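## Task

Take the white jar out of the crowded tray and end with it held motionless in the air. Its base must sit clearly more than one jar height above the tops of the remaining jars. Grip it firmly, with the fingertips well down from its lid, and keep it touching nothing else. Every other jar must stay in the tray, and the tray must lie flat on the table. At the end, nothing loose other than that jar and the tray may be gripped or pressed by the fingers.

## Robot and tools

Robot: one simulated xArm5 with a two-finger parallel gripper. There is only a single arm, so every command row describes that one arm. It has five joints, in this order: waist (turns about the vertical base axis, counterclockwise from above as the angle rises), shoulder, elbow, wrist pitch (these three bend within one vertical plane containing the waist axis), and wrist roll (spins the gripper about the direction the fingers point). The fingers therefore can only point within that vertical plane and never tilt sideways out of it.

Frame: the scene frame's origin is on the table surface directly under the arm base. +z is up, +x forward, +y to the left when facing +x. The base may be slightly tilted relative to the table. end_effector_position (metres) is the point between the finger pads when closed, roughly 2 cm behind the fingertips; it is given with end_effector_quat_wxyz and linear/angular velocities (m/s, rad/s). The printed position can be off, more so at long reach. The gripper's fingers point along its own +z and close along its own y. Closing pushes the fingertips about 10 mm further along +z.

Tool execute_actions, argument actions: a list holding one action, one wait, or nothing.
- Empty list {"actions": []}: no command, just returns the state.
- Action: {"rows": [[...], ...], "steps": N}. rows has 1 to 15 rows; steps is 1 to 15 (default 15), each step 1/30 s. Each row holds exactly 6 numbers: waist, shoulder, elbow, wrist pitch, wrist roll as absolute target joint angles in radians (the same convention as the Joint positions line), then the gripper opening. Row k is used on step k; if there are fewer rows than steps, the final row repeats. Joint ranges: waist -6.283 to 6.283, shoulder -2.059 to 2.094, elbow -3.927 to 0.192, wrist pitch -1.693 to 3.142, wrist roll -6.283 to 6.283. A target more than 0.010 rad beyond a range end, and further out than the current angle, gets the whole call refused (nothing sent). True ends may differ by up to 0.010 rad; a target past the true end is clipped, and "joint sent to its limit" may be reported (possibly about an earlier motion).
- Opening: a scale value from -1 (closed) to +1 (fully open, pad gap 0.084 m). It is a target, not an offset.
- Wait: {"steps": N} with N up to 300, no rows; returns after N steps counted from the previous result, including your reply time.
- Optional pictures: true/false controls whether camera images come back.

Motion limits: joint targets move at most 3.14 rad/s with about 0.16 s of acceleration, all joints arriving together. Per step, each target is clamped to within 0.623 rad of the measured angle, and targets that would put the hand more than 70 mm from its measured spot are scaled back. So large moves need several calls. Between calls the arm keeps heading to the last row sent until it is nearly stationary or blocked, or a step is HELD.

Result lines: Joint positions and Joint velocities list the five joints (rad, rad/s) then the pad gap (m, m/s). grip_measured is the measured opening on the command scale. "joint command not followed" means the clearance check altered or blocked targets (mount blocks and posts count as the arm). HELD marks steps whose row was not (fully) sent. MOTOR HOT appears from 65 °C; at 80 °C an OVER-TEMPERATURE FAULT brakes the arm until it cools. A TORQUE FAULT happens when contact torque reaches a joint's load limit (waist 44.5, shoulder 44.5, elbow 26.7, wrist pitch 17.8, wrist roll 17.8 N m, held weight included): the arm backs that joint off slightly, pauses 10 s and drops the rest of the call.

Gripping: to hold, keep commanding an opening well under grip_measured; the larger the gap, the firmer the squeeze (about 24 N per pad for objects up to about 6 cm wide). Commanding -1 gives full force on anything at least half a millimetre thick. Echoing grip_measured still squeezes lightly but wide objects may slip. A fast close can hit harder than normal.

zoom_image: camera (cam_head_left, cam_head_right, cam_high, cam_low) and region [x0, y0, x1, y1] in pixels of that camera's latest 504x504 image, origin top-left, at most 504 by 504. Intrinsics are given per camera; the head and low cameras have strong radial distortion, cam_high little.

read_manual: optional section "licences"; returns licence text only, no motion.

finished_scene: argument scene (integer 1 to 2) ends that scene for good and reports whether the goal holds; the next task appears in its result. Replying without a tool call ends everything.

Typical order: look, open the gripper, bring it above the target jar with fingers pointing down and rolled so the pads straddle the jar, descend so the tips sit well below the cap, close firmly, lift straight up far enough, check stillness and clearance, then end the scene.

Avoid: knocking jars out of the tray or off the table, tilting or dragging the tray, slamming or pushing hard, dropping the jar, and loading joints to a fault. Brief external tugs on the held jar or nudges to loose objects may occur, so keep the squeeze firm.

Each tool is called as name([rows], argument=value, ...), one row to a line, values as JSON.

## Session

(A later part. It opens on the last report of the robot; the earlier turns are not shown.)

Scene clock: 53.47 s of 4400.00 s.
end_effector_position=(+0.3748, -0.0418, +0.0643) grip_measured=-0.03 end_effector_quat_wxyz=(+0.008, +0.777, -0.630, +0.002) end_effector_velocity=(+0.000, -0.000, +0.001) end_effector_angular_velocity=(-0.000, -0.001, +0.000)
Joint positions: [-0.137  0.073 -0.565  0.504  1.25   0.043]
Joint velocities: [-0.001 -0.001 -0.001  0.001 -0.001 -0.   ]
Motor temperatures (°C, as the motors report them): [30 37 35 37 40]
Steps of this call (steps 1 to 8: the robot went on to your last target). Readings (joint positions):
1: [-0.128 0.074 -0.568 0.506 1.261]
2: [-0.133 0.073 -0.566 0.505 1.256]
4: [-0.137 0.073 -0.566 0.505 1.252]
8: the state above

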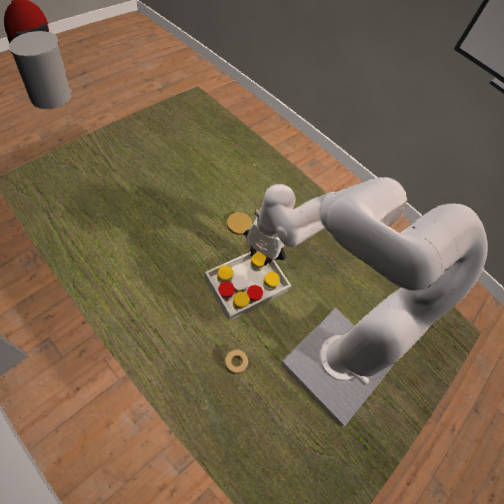

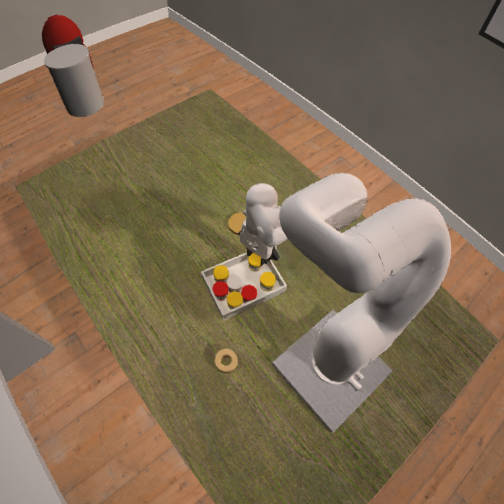

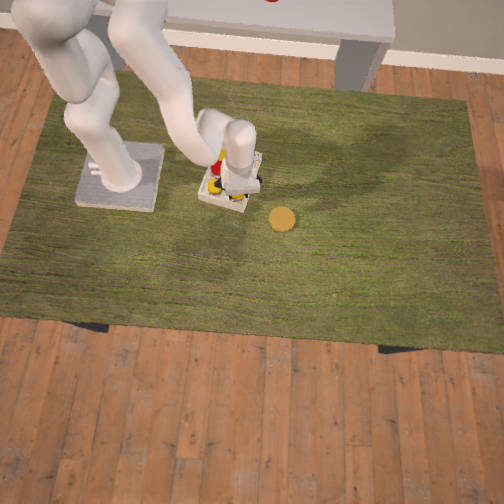

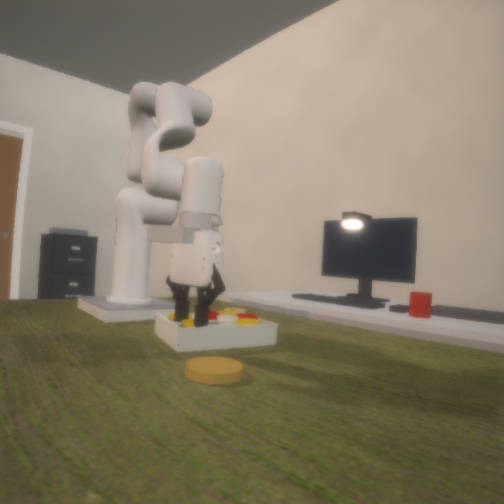

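execute_actions([
  {"rows":[[-0.138,0.072,-0.566,0.504,1.25,0.15],[-0.138,0.072,-0.566,0.504,1.25,0.15],[-0.138,0.072,-0.566,0.504,1.25,0.15],[-0.138,0.02,-0.566,0.556,1.25,0.15],[-0.138,0.02,-0.566,0.556,1.25,0.15],[-0.138,0.02,-0.566,0.556,1.25,0.15],[-0.138,0.02,-0.566,0.556,1.25,0.15],[0.106,-0.2,-0.3,0.51,2.304,0.3]]},
], pictures=false)

execute_actions([
  {"steps":15},
])

zoom_image(camera="cam_head_left", region=[195, 220, 305, 330])

zoom_image(camera="cam_low", region=[150, 280, 290, 360])

zoom_image(camera="cam_high", region=[185, 130, 275, 220])

Scene clock: 61.37 s of 4400.00 s.
end_effector_position=(+0.3341, +0.0105, +0.0791) grip_measured=+0.29 end_effector_quat_wxyz=(+0.006, +0.686, -0.727, +0.006) end_effector_velocity=(-0.273, +0.246, -0.046) end_effector_angular_velocity=(-0.006, +0.068, -2.099)
Joint positions: [ 0.004 -0.11  -0.411  0.526  1.658  0.056]
Joint velocities: [ 0.762 -0.652  0.852 -0.097  2.86   0.001]
Motor temperatures (°C, as the motors report them): [30 37 35 37 40]
Steps of this call (steps 1 to 30: the robot went on to your last target; steps 31 to 90: nothing new was sent; then 4.40 s passed at rest; steps 91 to 105: all 15 steps of this action). Readings (joint positions):
91: [-0.138 0.072 -0.566 0.504 1.250]
92: [-0.138 0.072 -0.566 0.504 1.250]
94: [-0.138 0.071 -0.566 0.505 1.250]
98: [-0.138 0.026 -0.567 0.547 1.251]
105: the state above

Scene clock: 61.87 s of 4400.00 s.
end_effector_position=(+0.2992, +0.0399, +0.0741) grip_measured=+0.29 end_effector_quat_wxyz=(-0.006, -0.466, +0.885, -0.007) end_effector_velocity=(-0.002, +0.000, -0.001) end_effector_angular_velocity=(-0.000, +0.003, -0.003)
Joint positions: [ 0.105 -0.2   -0.301  0.51   2.303  0.056]
Joint velocities: [ 0.002 -0.002  0.003  0.001  0.005 -0.   ]
Motor temperatures (°C, as the motors report them): [30 37 35 37 40]
Steps of this call (steps 1 to 15: the robot went on to your last target). Readings (joint positions):
1: [0.028 -0.130 -0.385 0.522 1.757]
2: [0.048 -0.148 -0.362 0.520 1.859]
4: [0.078 -0.175 -0.330 0.515 2.055]
8: [0.104 -0.198 -0.302 0.511 2.280]
15: the state above

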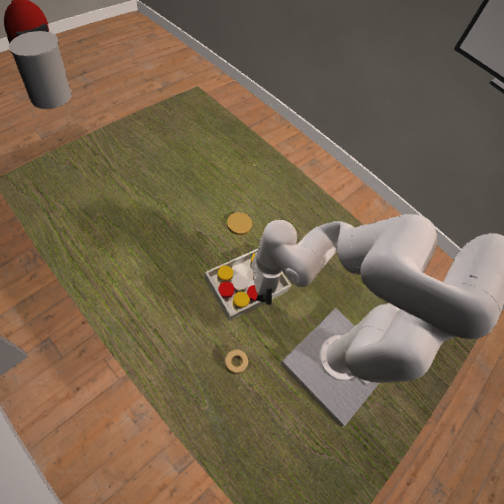

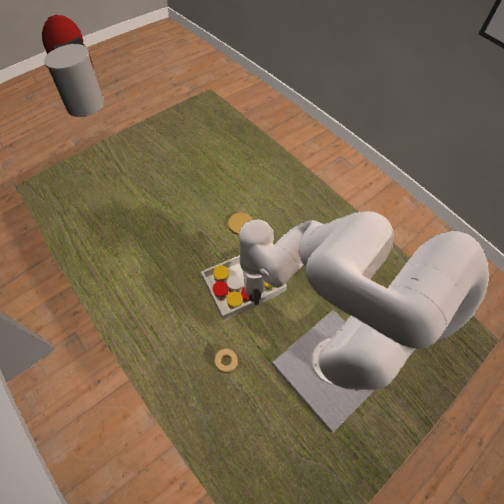

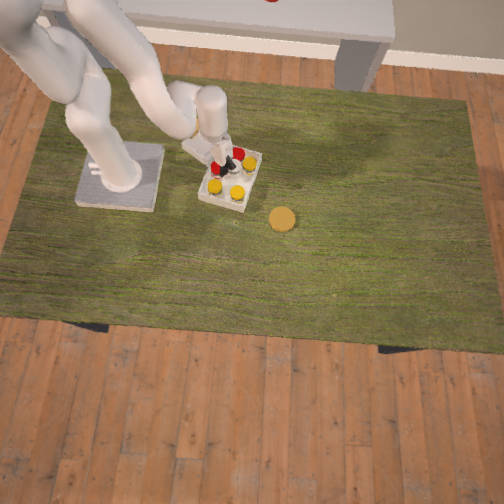

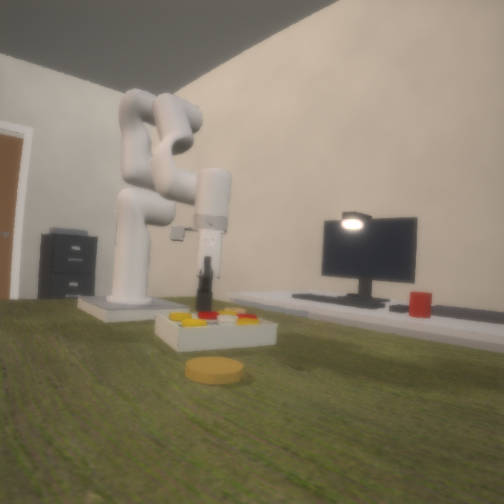

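Region (195, 220, 305, 330) of cam_head_left's 504x504 image, scaled by 4.582, with more detail than that image has.

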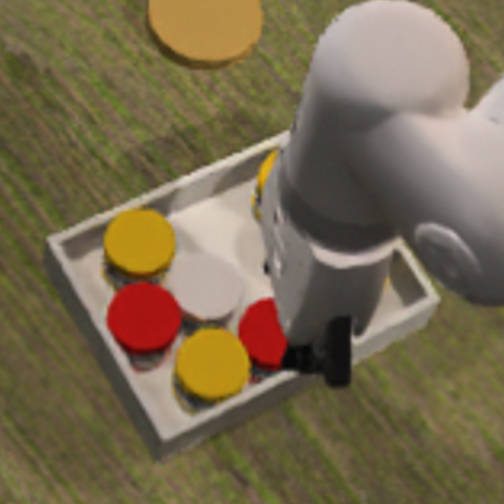

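Region (150, 280, 290, 360) of cam_low's 504x504 image, scaled by 3.600, with more detail than that image has; it fills the top 288 rows of this view, and the rest is white.

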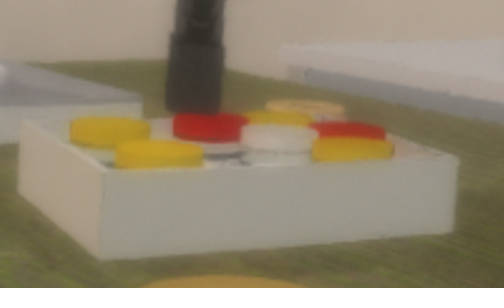

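Region (185, 130, 275, 220) of cam_high's 504x504 image, scaled by 5.600, with more detail than that image has.

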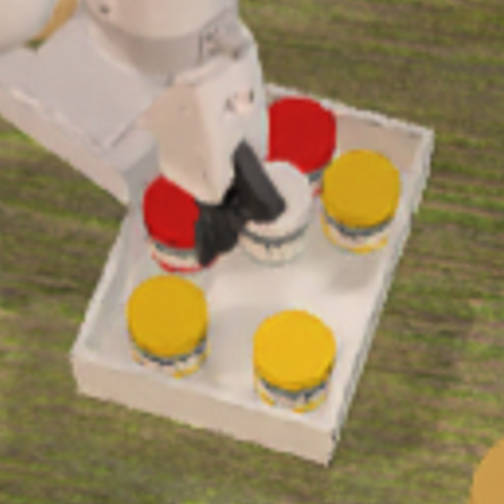

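execute_actions([
  {"rows":[[0.114,-0.192,-0.3,0.502,2.312,0.3],[0.114,-0.184,-0.3,0.494,2.312,0.3],[0.114,-0.176,-0.3,0.486,2.312,0.3],[0.114,-0.168,-0.3,0.478,2.312,0.3],[0.114,-0.16,-0.3,0.47,2.312,0.3],[0.114,-0.153,-0.3,0.463,2.312,0.3],[0.114,-0.153,-0.3,0.463,2.312,0.3],[0.114,-0.153,-0.3,0.463,2.312,0.3],[0.114,-0.153,-0.3,0.463,2.312,0.27],[0.114,-0.153,-0.3,0.463,2.312,0.17],[0.114,-0.153,-0.3,0.463,2.312,0.07],[0.114,-0.153,-0.3,0.463,2.312,-0.05],[0.114,-0.153,-0.3,0.463,2.312,-0.25]]},
])

zoom_image(camera="cam_low", region=[150, 280, 290, 360])

Scene clock: 66.33 s of 4400.00 s.
end_effector_position=(+0.2999, +0.0425, +0.0635) grip_measured=-0.03 end_effector_quat_wxyz=(-0.006, -0.466, +0.885, -0.007) end_effector_velocity=(+0.000, +0.000, -0.001) end_effector_angular_velocity=(+0.000, -0.002, +0.001)
Joint positions: [ 0.114 -0.153 -0.301  0.463  2.312  0.043]
Joint velocities: [ 0.     0.002  0.001 -0.005 -0.     0.   ]
Motor temperatures (°C, as the motors report them): [30 37 35 37 40]
Steps of this call (steps 1 to 15: the robot went on to your last target; steps 16 to 90: nothing new was sent; then 0.97 s passed at rest; steps 91 to 105: all 15 steps of this action). Readings (joint positions):
91: [0.106 -0.200 -0.300 0.510 2.304]
92: [0.108 -0.198 -0.300 0.507 2.306]
94: [0.112 -0.188 -0.300 0.497 2.310]
98: [0.114 -0.160 -0.300 0.470 2.312]
105: the state above

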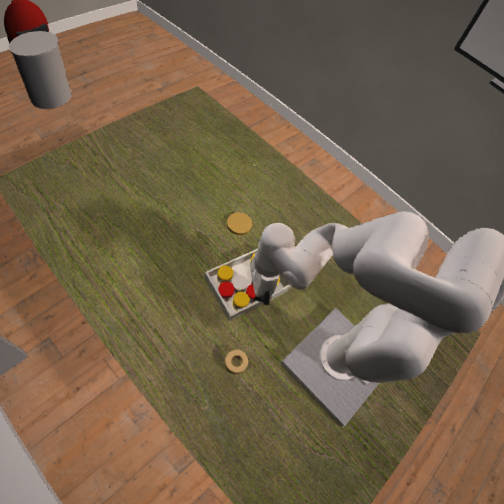

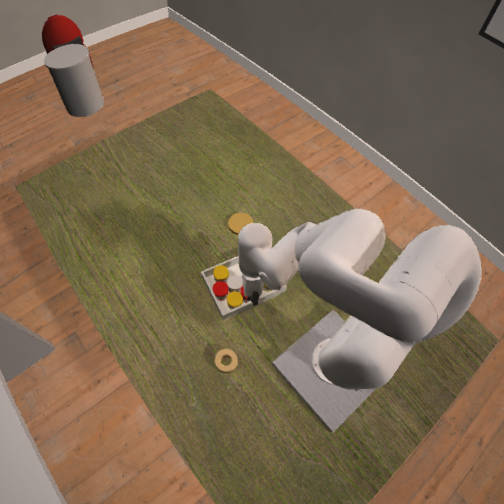

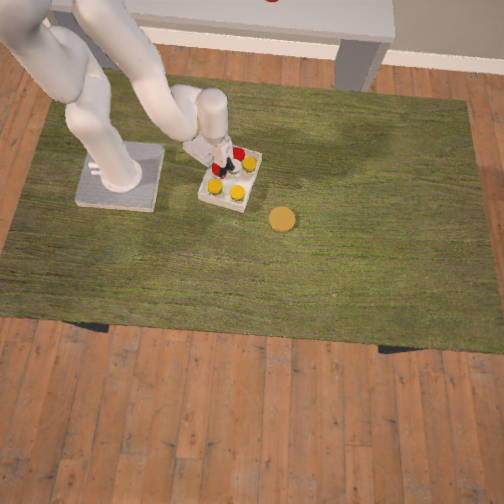

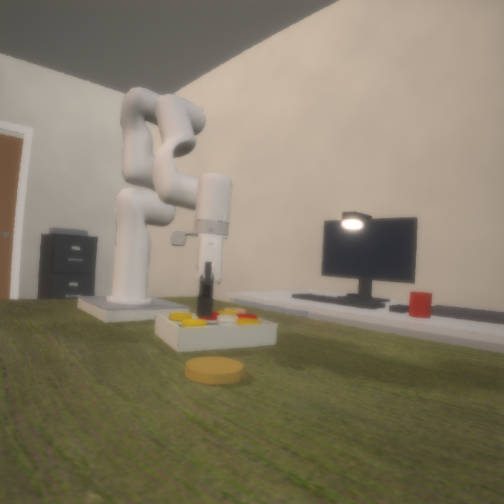

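Region (150, 280, 290, 360) of cam_low's 504x504 image, scaled by 3.600, with more detail than that image has; it fills the top 288 rows of this view, and the rest is white.

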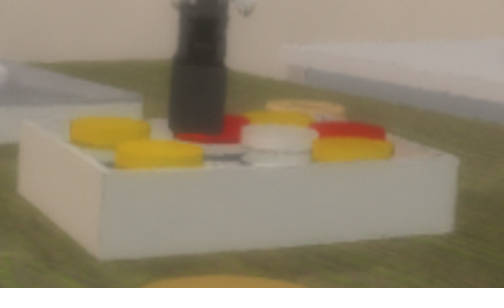

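execute_actions([
  {"rows":[[0.114,-0.158,-0.3,0.468,2.312,-0.25],[0.104,-0.153,-0.305,0.468,2.302,-0.25],[0.09,-0.146,-0.313,0.469,2.288,-0.25],[0.076,-0.138,-0.322,0.47,2.274,-0.25],[0.062,-0.13,-0.331,0.471,2.26,-0.25],[0.048,-0.121,-0.341,0.472,2.246,-0.25],[0.034,-0.112,-0.351,0.473,2.232,-0.25],[0.02,-0.102,-0.362,0.474,2.218,-0.25],[0.007,-0.091,-0.373,0.474,2.205,-0.25],[-0.005,-0.081,-0.384,0.475,2.193,-0.25],[-0.014,-0.073,-0.392,0.475,2.184,-0.25],[-0.02,-0.067,-0.397,0.474,2.178,-0.25]]},
], pictures=false)

Scene clock: 72.03 s of 4400.00 s.
end_effector_position=(+0.3292, +0.0034, +0.0645) grip_measured=-0.03 end_effector_quat_wxyz=(-0.006, -0.465, +0.885, -0.006) end_effector_velocity=(+0.021, -0.027, -0.003) end_effector_angular_velocity=(+0.001, +0.001, +0.007)
Joint positions: [-0.016 -0.07  -0.394  0.474  2.183  0.043]
Joint velocities: [-0.084  0.076 -0.073 -0.002 -0.091 -0.001]
Motor temperatures (°C, as the motors report them): [30 37 35 37 40]
Steps of this call (steps 1 to 15: the robot went on to your last target; steps 16 to 90: nothing new was sent; then 2.20 s passed at rest; steps 91 to 105: all 15 steps of this action). Readings (joint positions):
91: [0.114 -0.153 -0.300 0.463 2.312]
92: [0.114 -0.154 -0.300 0.465 2.312]
94: [0.105 -0.152 -0.303 0.468 2.302]
98: [0.059 -0.126 -0.331 0.472 2.257]
105: the state above

execute_actions([
  {"rows":[[-0.02,-0.065,-0.397,0.472,2.178,0.13],[-0.02,-0.065,-0.397,0.472,2.178,0.13],[-0.02,-0.065,-0.397,0.472,2.178,0.13],[-0.02,-0.12,-0.397,0.527,2.178,0.13],[-0.02,-0.12,-0.397,0.527,2.178,0.13],[-0.02,-0.12,-0.397,0.527,2.178,0.13],[-0.02,-0.12,-0.397,0.527,2.178,0.13],[0.101,-0.035,-0.477,0.522,1.889,0.22]]},
], pictures=false)

execute_actions([
  {"steps":8},
])

zoom_image(camera="cam_head_left", region=[195, 220, 305, 330])

zoom_image(camera="cam_high", region=[185, 130, 275, 220])

Scene clock: 77.27 s of 4400.00 s.
end_effector_position=(+0.3488, +0.0426, +0.0742) grip_measured=+0.21 end_effector_quat_wxyz=(-0.007, -0.625, +0.781, -0.006) end_effector_velocity=(+0.040, +0.093, -0.005) end_effector_angular_velocity=(+0.003, -0.003, +0.795)
Joint positions: [ 0.095 -0.039 -0.473  0.522  1.911  0.053]
Joint velocities: [ 0.248  0.156 -0.164 -0.008 -0.547  0.   ]
Motor temperatures (°C, as the motors report them): [30 37 35 37 40]
Steps of this call (steps 1 to 15: the robot went on to your last target; steps 16 to 90: nothing new was sent; then 1.73 s passed at rest; steps 91 to 105: all 15 steps of this action). Readings (joint positions):
91: [-0.020 -0.067 -0.397 0.474 2.178]
92: [-0.020 -0.066 -0.397 0.473 2.178]
94: [-0.020 -0.066 -0.397 0.473 2.178]
98: [-0.020 -0.112 -0.398 0.518 2.177]
105: the state above

Scene clock: 77.53 s of 4400.00 s.
end_effector_position=(+0.3491, +0.0447, +0.0736) grip_measured=+0.21 end_effector_quat_wxyz=(-0.008, -0.636, +0.772, -0.005) end_effector_velocity=(+0.003, +0.001, +0.002) end_effector_angular_velocity=(+0.001, -0.006, +0.003)
Joint positions: [ 0.1   -0.035 -0.476  0.522  1.889  0.053]
Joint velocities: [ 0.001 -0.001 -0.005  0.    -0.002  0.   ]
Motor temperatures (°C, as the motors report them): [30 37 35 37 40]
Steps of this call (steps 1 to 8: the robot went on to your last target). Readings (joint positions):
1: [0.100 -0.036 -0.477 0.521 1.899]
2: [0.101 -0.035 -0.477 0.522 1.893]
4: [0.101 -0.035 -0.476 0.522 1.890]
8: the state above

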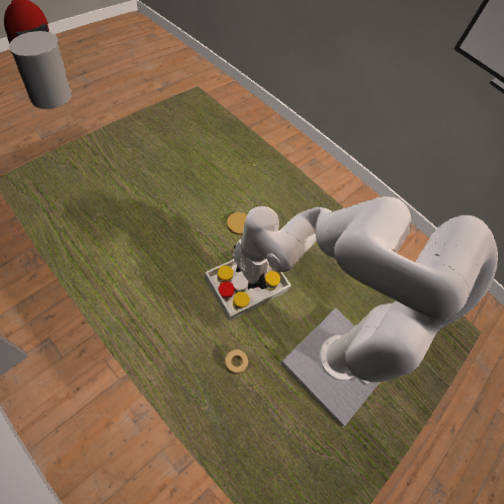

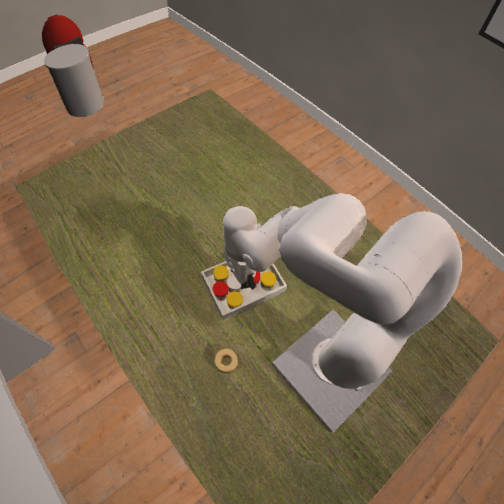

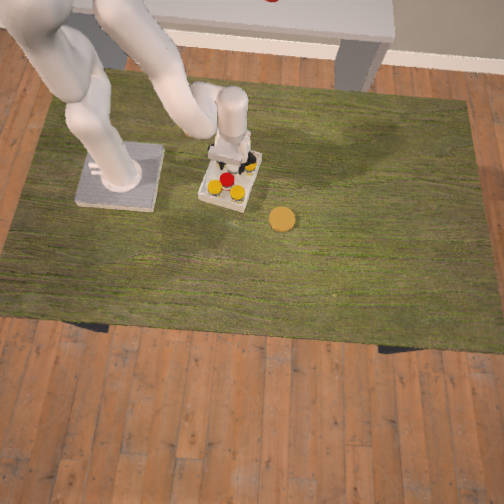

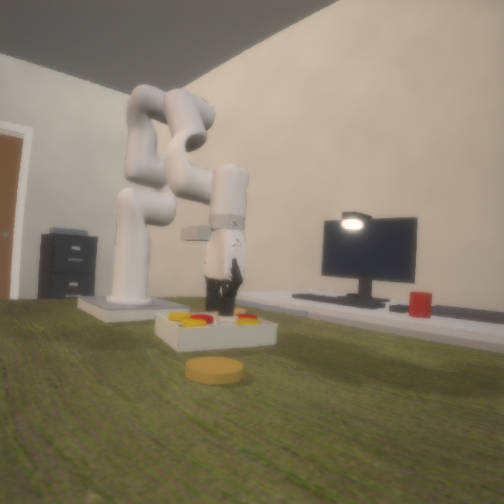

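Region (195, 220, 305, 330) of cam_head_left's 504x504 image, scaled by 4.582, with more detail than that image has.

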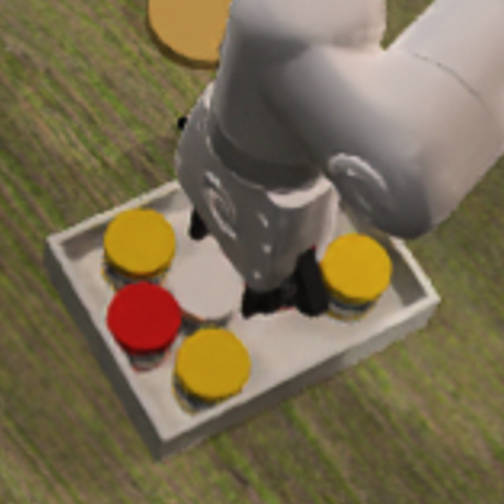

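Region (185, 130, 275, 220) of cam_high's 504x504 image, scaled by 5.600, with more detail than that image has.

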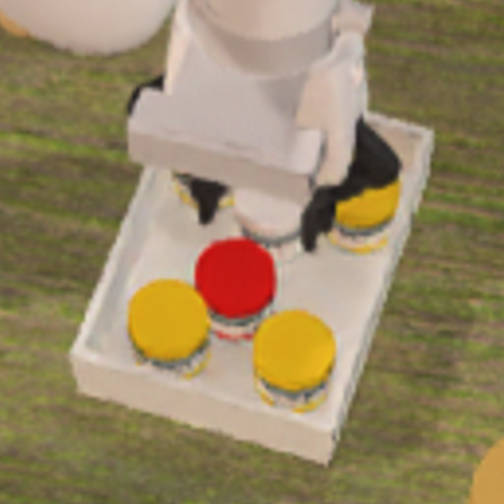

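execute_actions([
  {"rows":[[0.101,-0.022,-0.477,0.509,1.889,0.22],[0.101,-0.01,-0.477,0.497,1.889,0.22],[0.101,0.003,-0.477,0.484,1.889,0.22],[0.101,0.016,-0.477,0.471,1.889,0.22],[0.101,0.028,-0.477,0.459,1.889,0.2],[0.109,0.03,-0.48,0.46,1.897,0.15],[0.117,0.033,-0.484,0.461,1.905,0.15],[0.125,0.035,-0.487,0.462,1.913,0.15],[0.125,0.035,-0.487,0.462,1.913,0.15],[0.125,0.035,-0.487,0.462,1.913,0.15],[0.125,0.035,-0.487,0.462,1.913,0.15],[0.125,0.035,-0.487,0.462,1.913,0.05],[0.125,0.035,-0.487,0.462,1.913,-0.05],[0.125,0.035,-0.487,0.462,1.913,-0.25]]},
], pictures=false)

execute_actions([
  {"rows":[[0.125,0.032,-0.487,0.465,1.913,-0.25],[0.117,0.03,-0.484,0.464,1.905,-0.25],[0.109,0.027,-0.48,0.463,1.897,-0.25],[0.101,0.025,-0.477,0.462,1.889,-0.25],[0.093,0.025,-0.474,0.459,1.881,-0.25],[0.093,0.025,-0.474,0.459,1.881,-0.25],[0.093,0.025,-0.474,0.459,1.881,-0.25],[0.093,0.025,-0.474,0.459,1.881,-0.25],[0.093,0.025,-0.474,0.459,1.881,0.14],[0.093,0.025,-0.474,0.459,1.881,0.14],[0.101,0.035,-0.477,0.452,1.889,0.14],[0.111,0.05,-0.482,0.442,1.899,0.14],[0.111,0.07,-0.482,0.422,1.899,0.14],[0.111,0.09,-0.482,0.402,1.899,0.14],[0.111,0.116,-0.483,0.377,1.899,0.14]]},
], pictures=false)

execute_actions([
  {"steps":9},
])

zoom_image(camera="cam_head_left", region=[195, 220, 305, 330])

zoom_image(camera="cam_low", region=[150, 280, 290, 360])

Scene clock: 89.47 s of 4400.00 s.
end_effector_position=(+0.3525, +0.0536, +0.0565) grip_measured=+0.00 end_effector_quat_wxyz=(-0.007, -0.636, +0.772, -0.006) end_effector_velocity=(-0.001, -0.000, -0.002) end_effector_angular_velocity=(-0.000, +0.002, -0.006)
Joint positions: [ 0.125  0.034 -0.487  0.462  1.913  0.044]
Joint velocities: [-0.     0.004  0.002 -0.003  0.005  0.   ]
Motor temperatures (°C, as the motors report them): [30 37 35 37 40]
Steps of this call (steps 1 to 30: the robot went on to your last target; steps 31 to 90: nothing new was sent; then 8.43 s passed at rest; steps 91 to 105: all 15 steps of this action). Readings (joint positions):
91: [0.101 -0.035 -0.477 0.521 1.889]
92: [0.101 -0.032 -0.477 0.518 1.889]
94: [0.101 -0.016 -0.478 0.502 1.889]
98: [0.107 0.025 -0.478 0.467 1.896]
105: the state above

Scene clock: 89.97 s of 4400.00 s.
end_effector_position=(+0.3523, +0.0472, +0.0488) grip_measured=+0.13 end_effector_quat_wxyz=(-0.006, -0.636, +0.772, -0.006) end_effector_velocity=(+0.011, +0.027, -0.122) end_effector_angular_velocity=(+0.000, -0.007, +0.010)
Joint positions: [ 0.107  0.058 -0.481  0.43   1.895  0.049]
Joint velocities: [ 0.077  0.465 -0.041 -0.431  0.066  0.003]
Motor temperatures (°C, as the motors report them): [30 37 35 37 40]
Steps of this call (steps 1 to 15: all 15 steps of this action). Readings (joint positions):
1: [0.125 0.034 -0.487 0.462 1.913]
2: [0.125 0.034 -0.487 0.463 1.913]
4: [0.118 0.031 -0.484 0.463 1.906]
8: [0.096 0.025 -0.475 0.460 1.885]
15: the state above

Scene clock: 90.27 s of 4400.00 s.
end_effector_position=(+0.3518, +0.0481, +0.0328) grip_measured=+0.13 end_effector_quat_wxyz=(-0.007, -0.636, +0.772, -0.005) end_effector_velocity=(+0.005, +0.001, +0.003) end_effector_angular_velocity=(+0.002, -0.015, -0.001)
Joint positions: [ 0.111  0.116 -0.483  0.377  1.899  0.05 ]
Joint velocities: [-0.    -0.004 -0.005 -0.007  0.001  0.   ]
Motor temperatures (°C, as the motors report them): [30 37 35 37 40]
Steps of this call (steps 1 to 9: the robot went on to your last target). Readings (joint positions):
1: [0.109 0.075 -0.482 0.415 1.897]
2: [0.110 0.092 -0.483 0.400 1.898]
4: [0.111 0.112 -0.481 0.384 1.899]
8: [0.111 0.116 -0.483 0.377 1.899]
9: the state above

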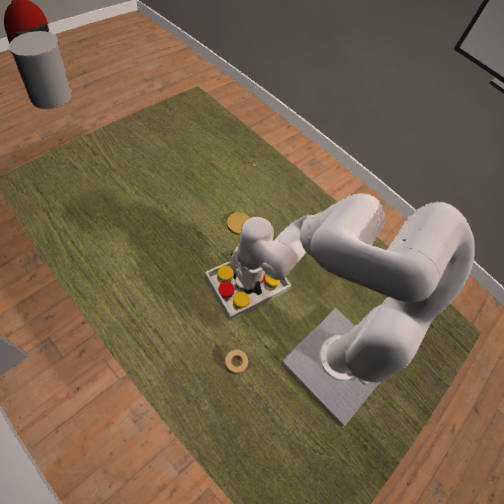

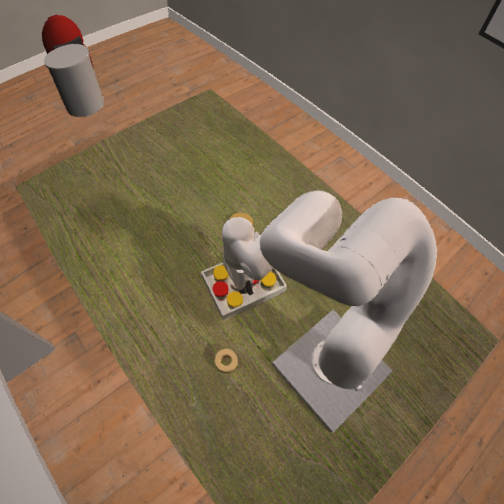

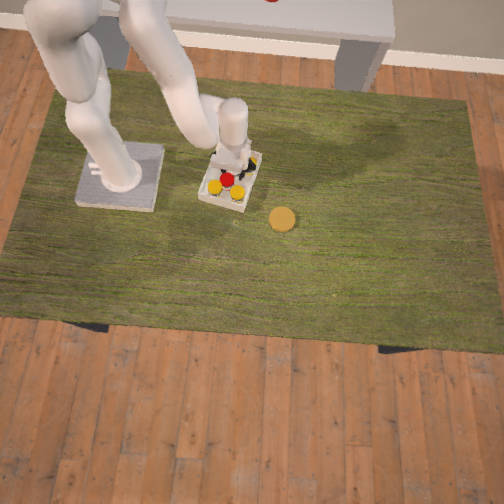

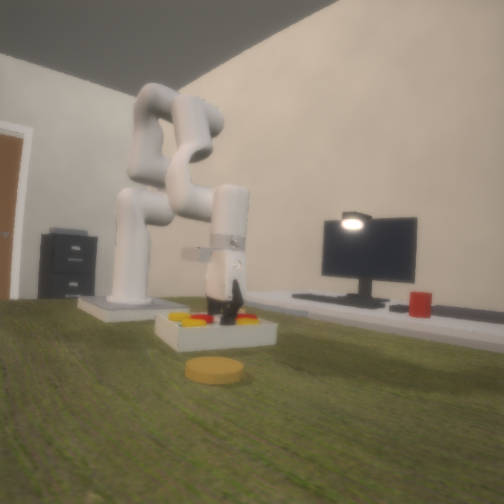

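Region (195, 220, 305, 330) of cam_head_left's 504x504 image, scaled by 4.582, with more detail than that image has.

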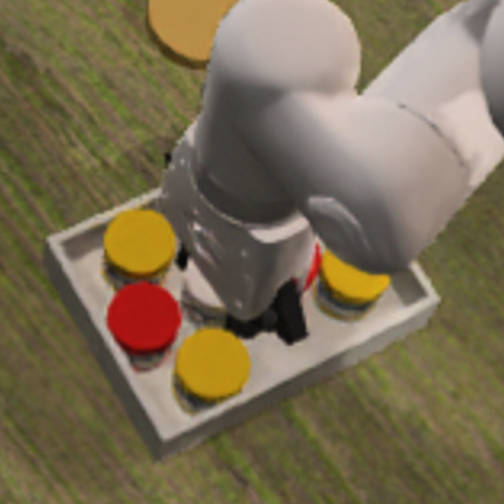

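Region (150, 280, 290, 360) of cam_low's 504x504 image, scaled by 3.600, with more detail than that image has; it fills the top 288 rows of this view, and the rest is white.

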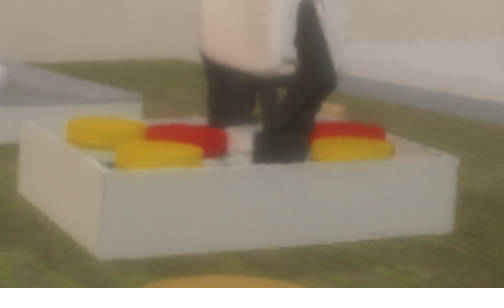

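execute_actions([
  {"rows":[[0.111,0.116,-0.483,0.377,1.899,0.05],[0.111,0.116,-0.483,0.377,1.899,-0.05],[0.111,0.116,-0.483,0.377,1.899,-0.3],[0.111,0.116,-0.483,0.377,1.899,-0.6],[0.111,0.116,-0.483,0.377,1.899,-1],[0.111,0.116,-0.483,0.377,1.899,-1],[0.111,0.116,-0.483,0.377,1.899,-1],[0.111,0.104,-0.483,0.389,1.899,-1],[0.111,0.084,-0.483,0.409,1.899,-1],[0.111,0.06,-0.483,0.433,1.899,-1],[0.111,0.03,-0.483,0.463,1.899,-1],[0.111,-0.005,-0.485,0.5,1.899,-1],[0.111,-0.045,-0.49,0.545,1.899,-1],[0.111,-0.09,-0.495,0.595,1.899,-1],[0.111,-0.35,-0.61,0.97,1.899,-1]]},
], pictures=false)

execute_actions([
  {"steps":30},
])

Scene clock: 95.13 s of 4400.00 s.
end_effector_position=(+0.3509, +0.0486, +0.0666) grip_measured=+0.00 end_effector_quat_wxyz=(-0.009, -0.636, +0.772, -0.004) end_effector_velocity=(+0.004, +0.006, +0.299) end_effector_angular_velocity=(-0.002, +0.017, +0.001)
Joint positions: [ 0.111 -0.004 -0.486  0.503  1.899  0.044]
Joint velocities: [-0.    -0.978 -0.108  1.103 -0.001 -0.   ]
Motor temperatures (°C, as the motors report them): [30 37 35 37 40]
Steps of this call (steps 1 to 30: the robot went on to your last target; steps 31 to 90: nothing new was sent; then 1.37 s passed at rest; steps 91 to 105: all 15 steps of this action). Readings (joint positions):
91: [0.111 0.116 -0.483 0.377 1.899]
92: [0.111 0.116 -0.483 0.377 1.899]
94: [0.111 0.116 -0.483 0.377 1.899]
98: [0.111 0.116 -0.483 0.377 1.899]
105: the state above

Scene clock: 96.13 s of 4400.00 s.
end_effector_position=(+0.3471, +0.0503, +0.2006) grip_measured=+0.00 end_effector_quat_wxyz=(-0.008, -0.636, +0.772, -0.005) end_effector_velocity=(+0.001, -0.000, +0.001) end_effector_angular_velocity=(+0.000, -0.002, +0.000)
Joint positions: [ 0.111 -0.35  -0.61   0.97   1.899  0.044]
Joint velocities: [-0.001 -0.001 -0.002  0.001 -0.001  0.   ]
Motor temperatures (°C, as the motors report them): [30 37 35 37 40]
Steps of this call (steps 1 to 30: the robot went on to your last target). Readings (joint positions):
1: [0.111 -0.038 -0.491 0.546 1.899]
2: [0.111 -0.076 -0.501 0.596 1.899]
4: [0.111 -0.153 -0.533 0.701 1.899]
8: [0.111 -0.298 -0.592 0.895 1.899]
30: the state above
The arm was judged still, so your last target was given up. Only a new action makes it travel on or press farther. Fingers that are still opening or closing keep moving.

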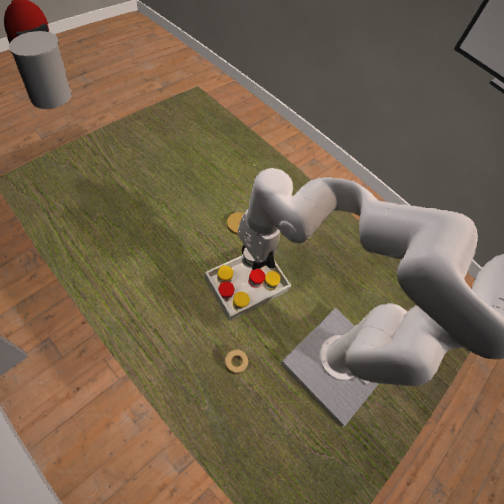

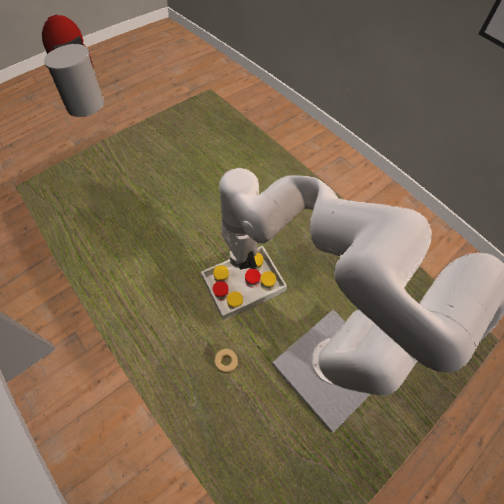

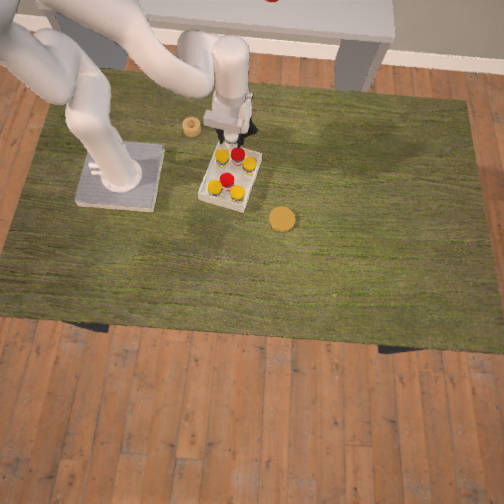

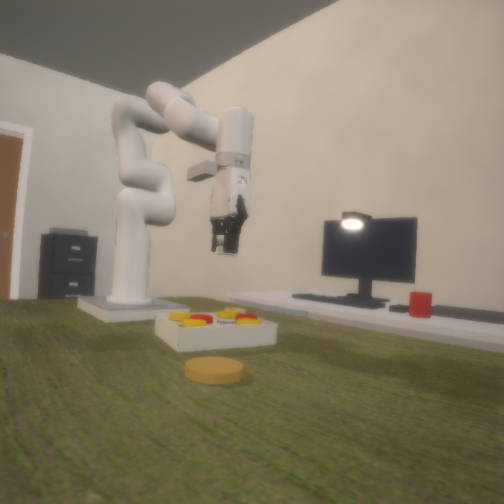

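finished_scene(scene=2)

The scene is finished: the task was done.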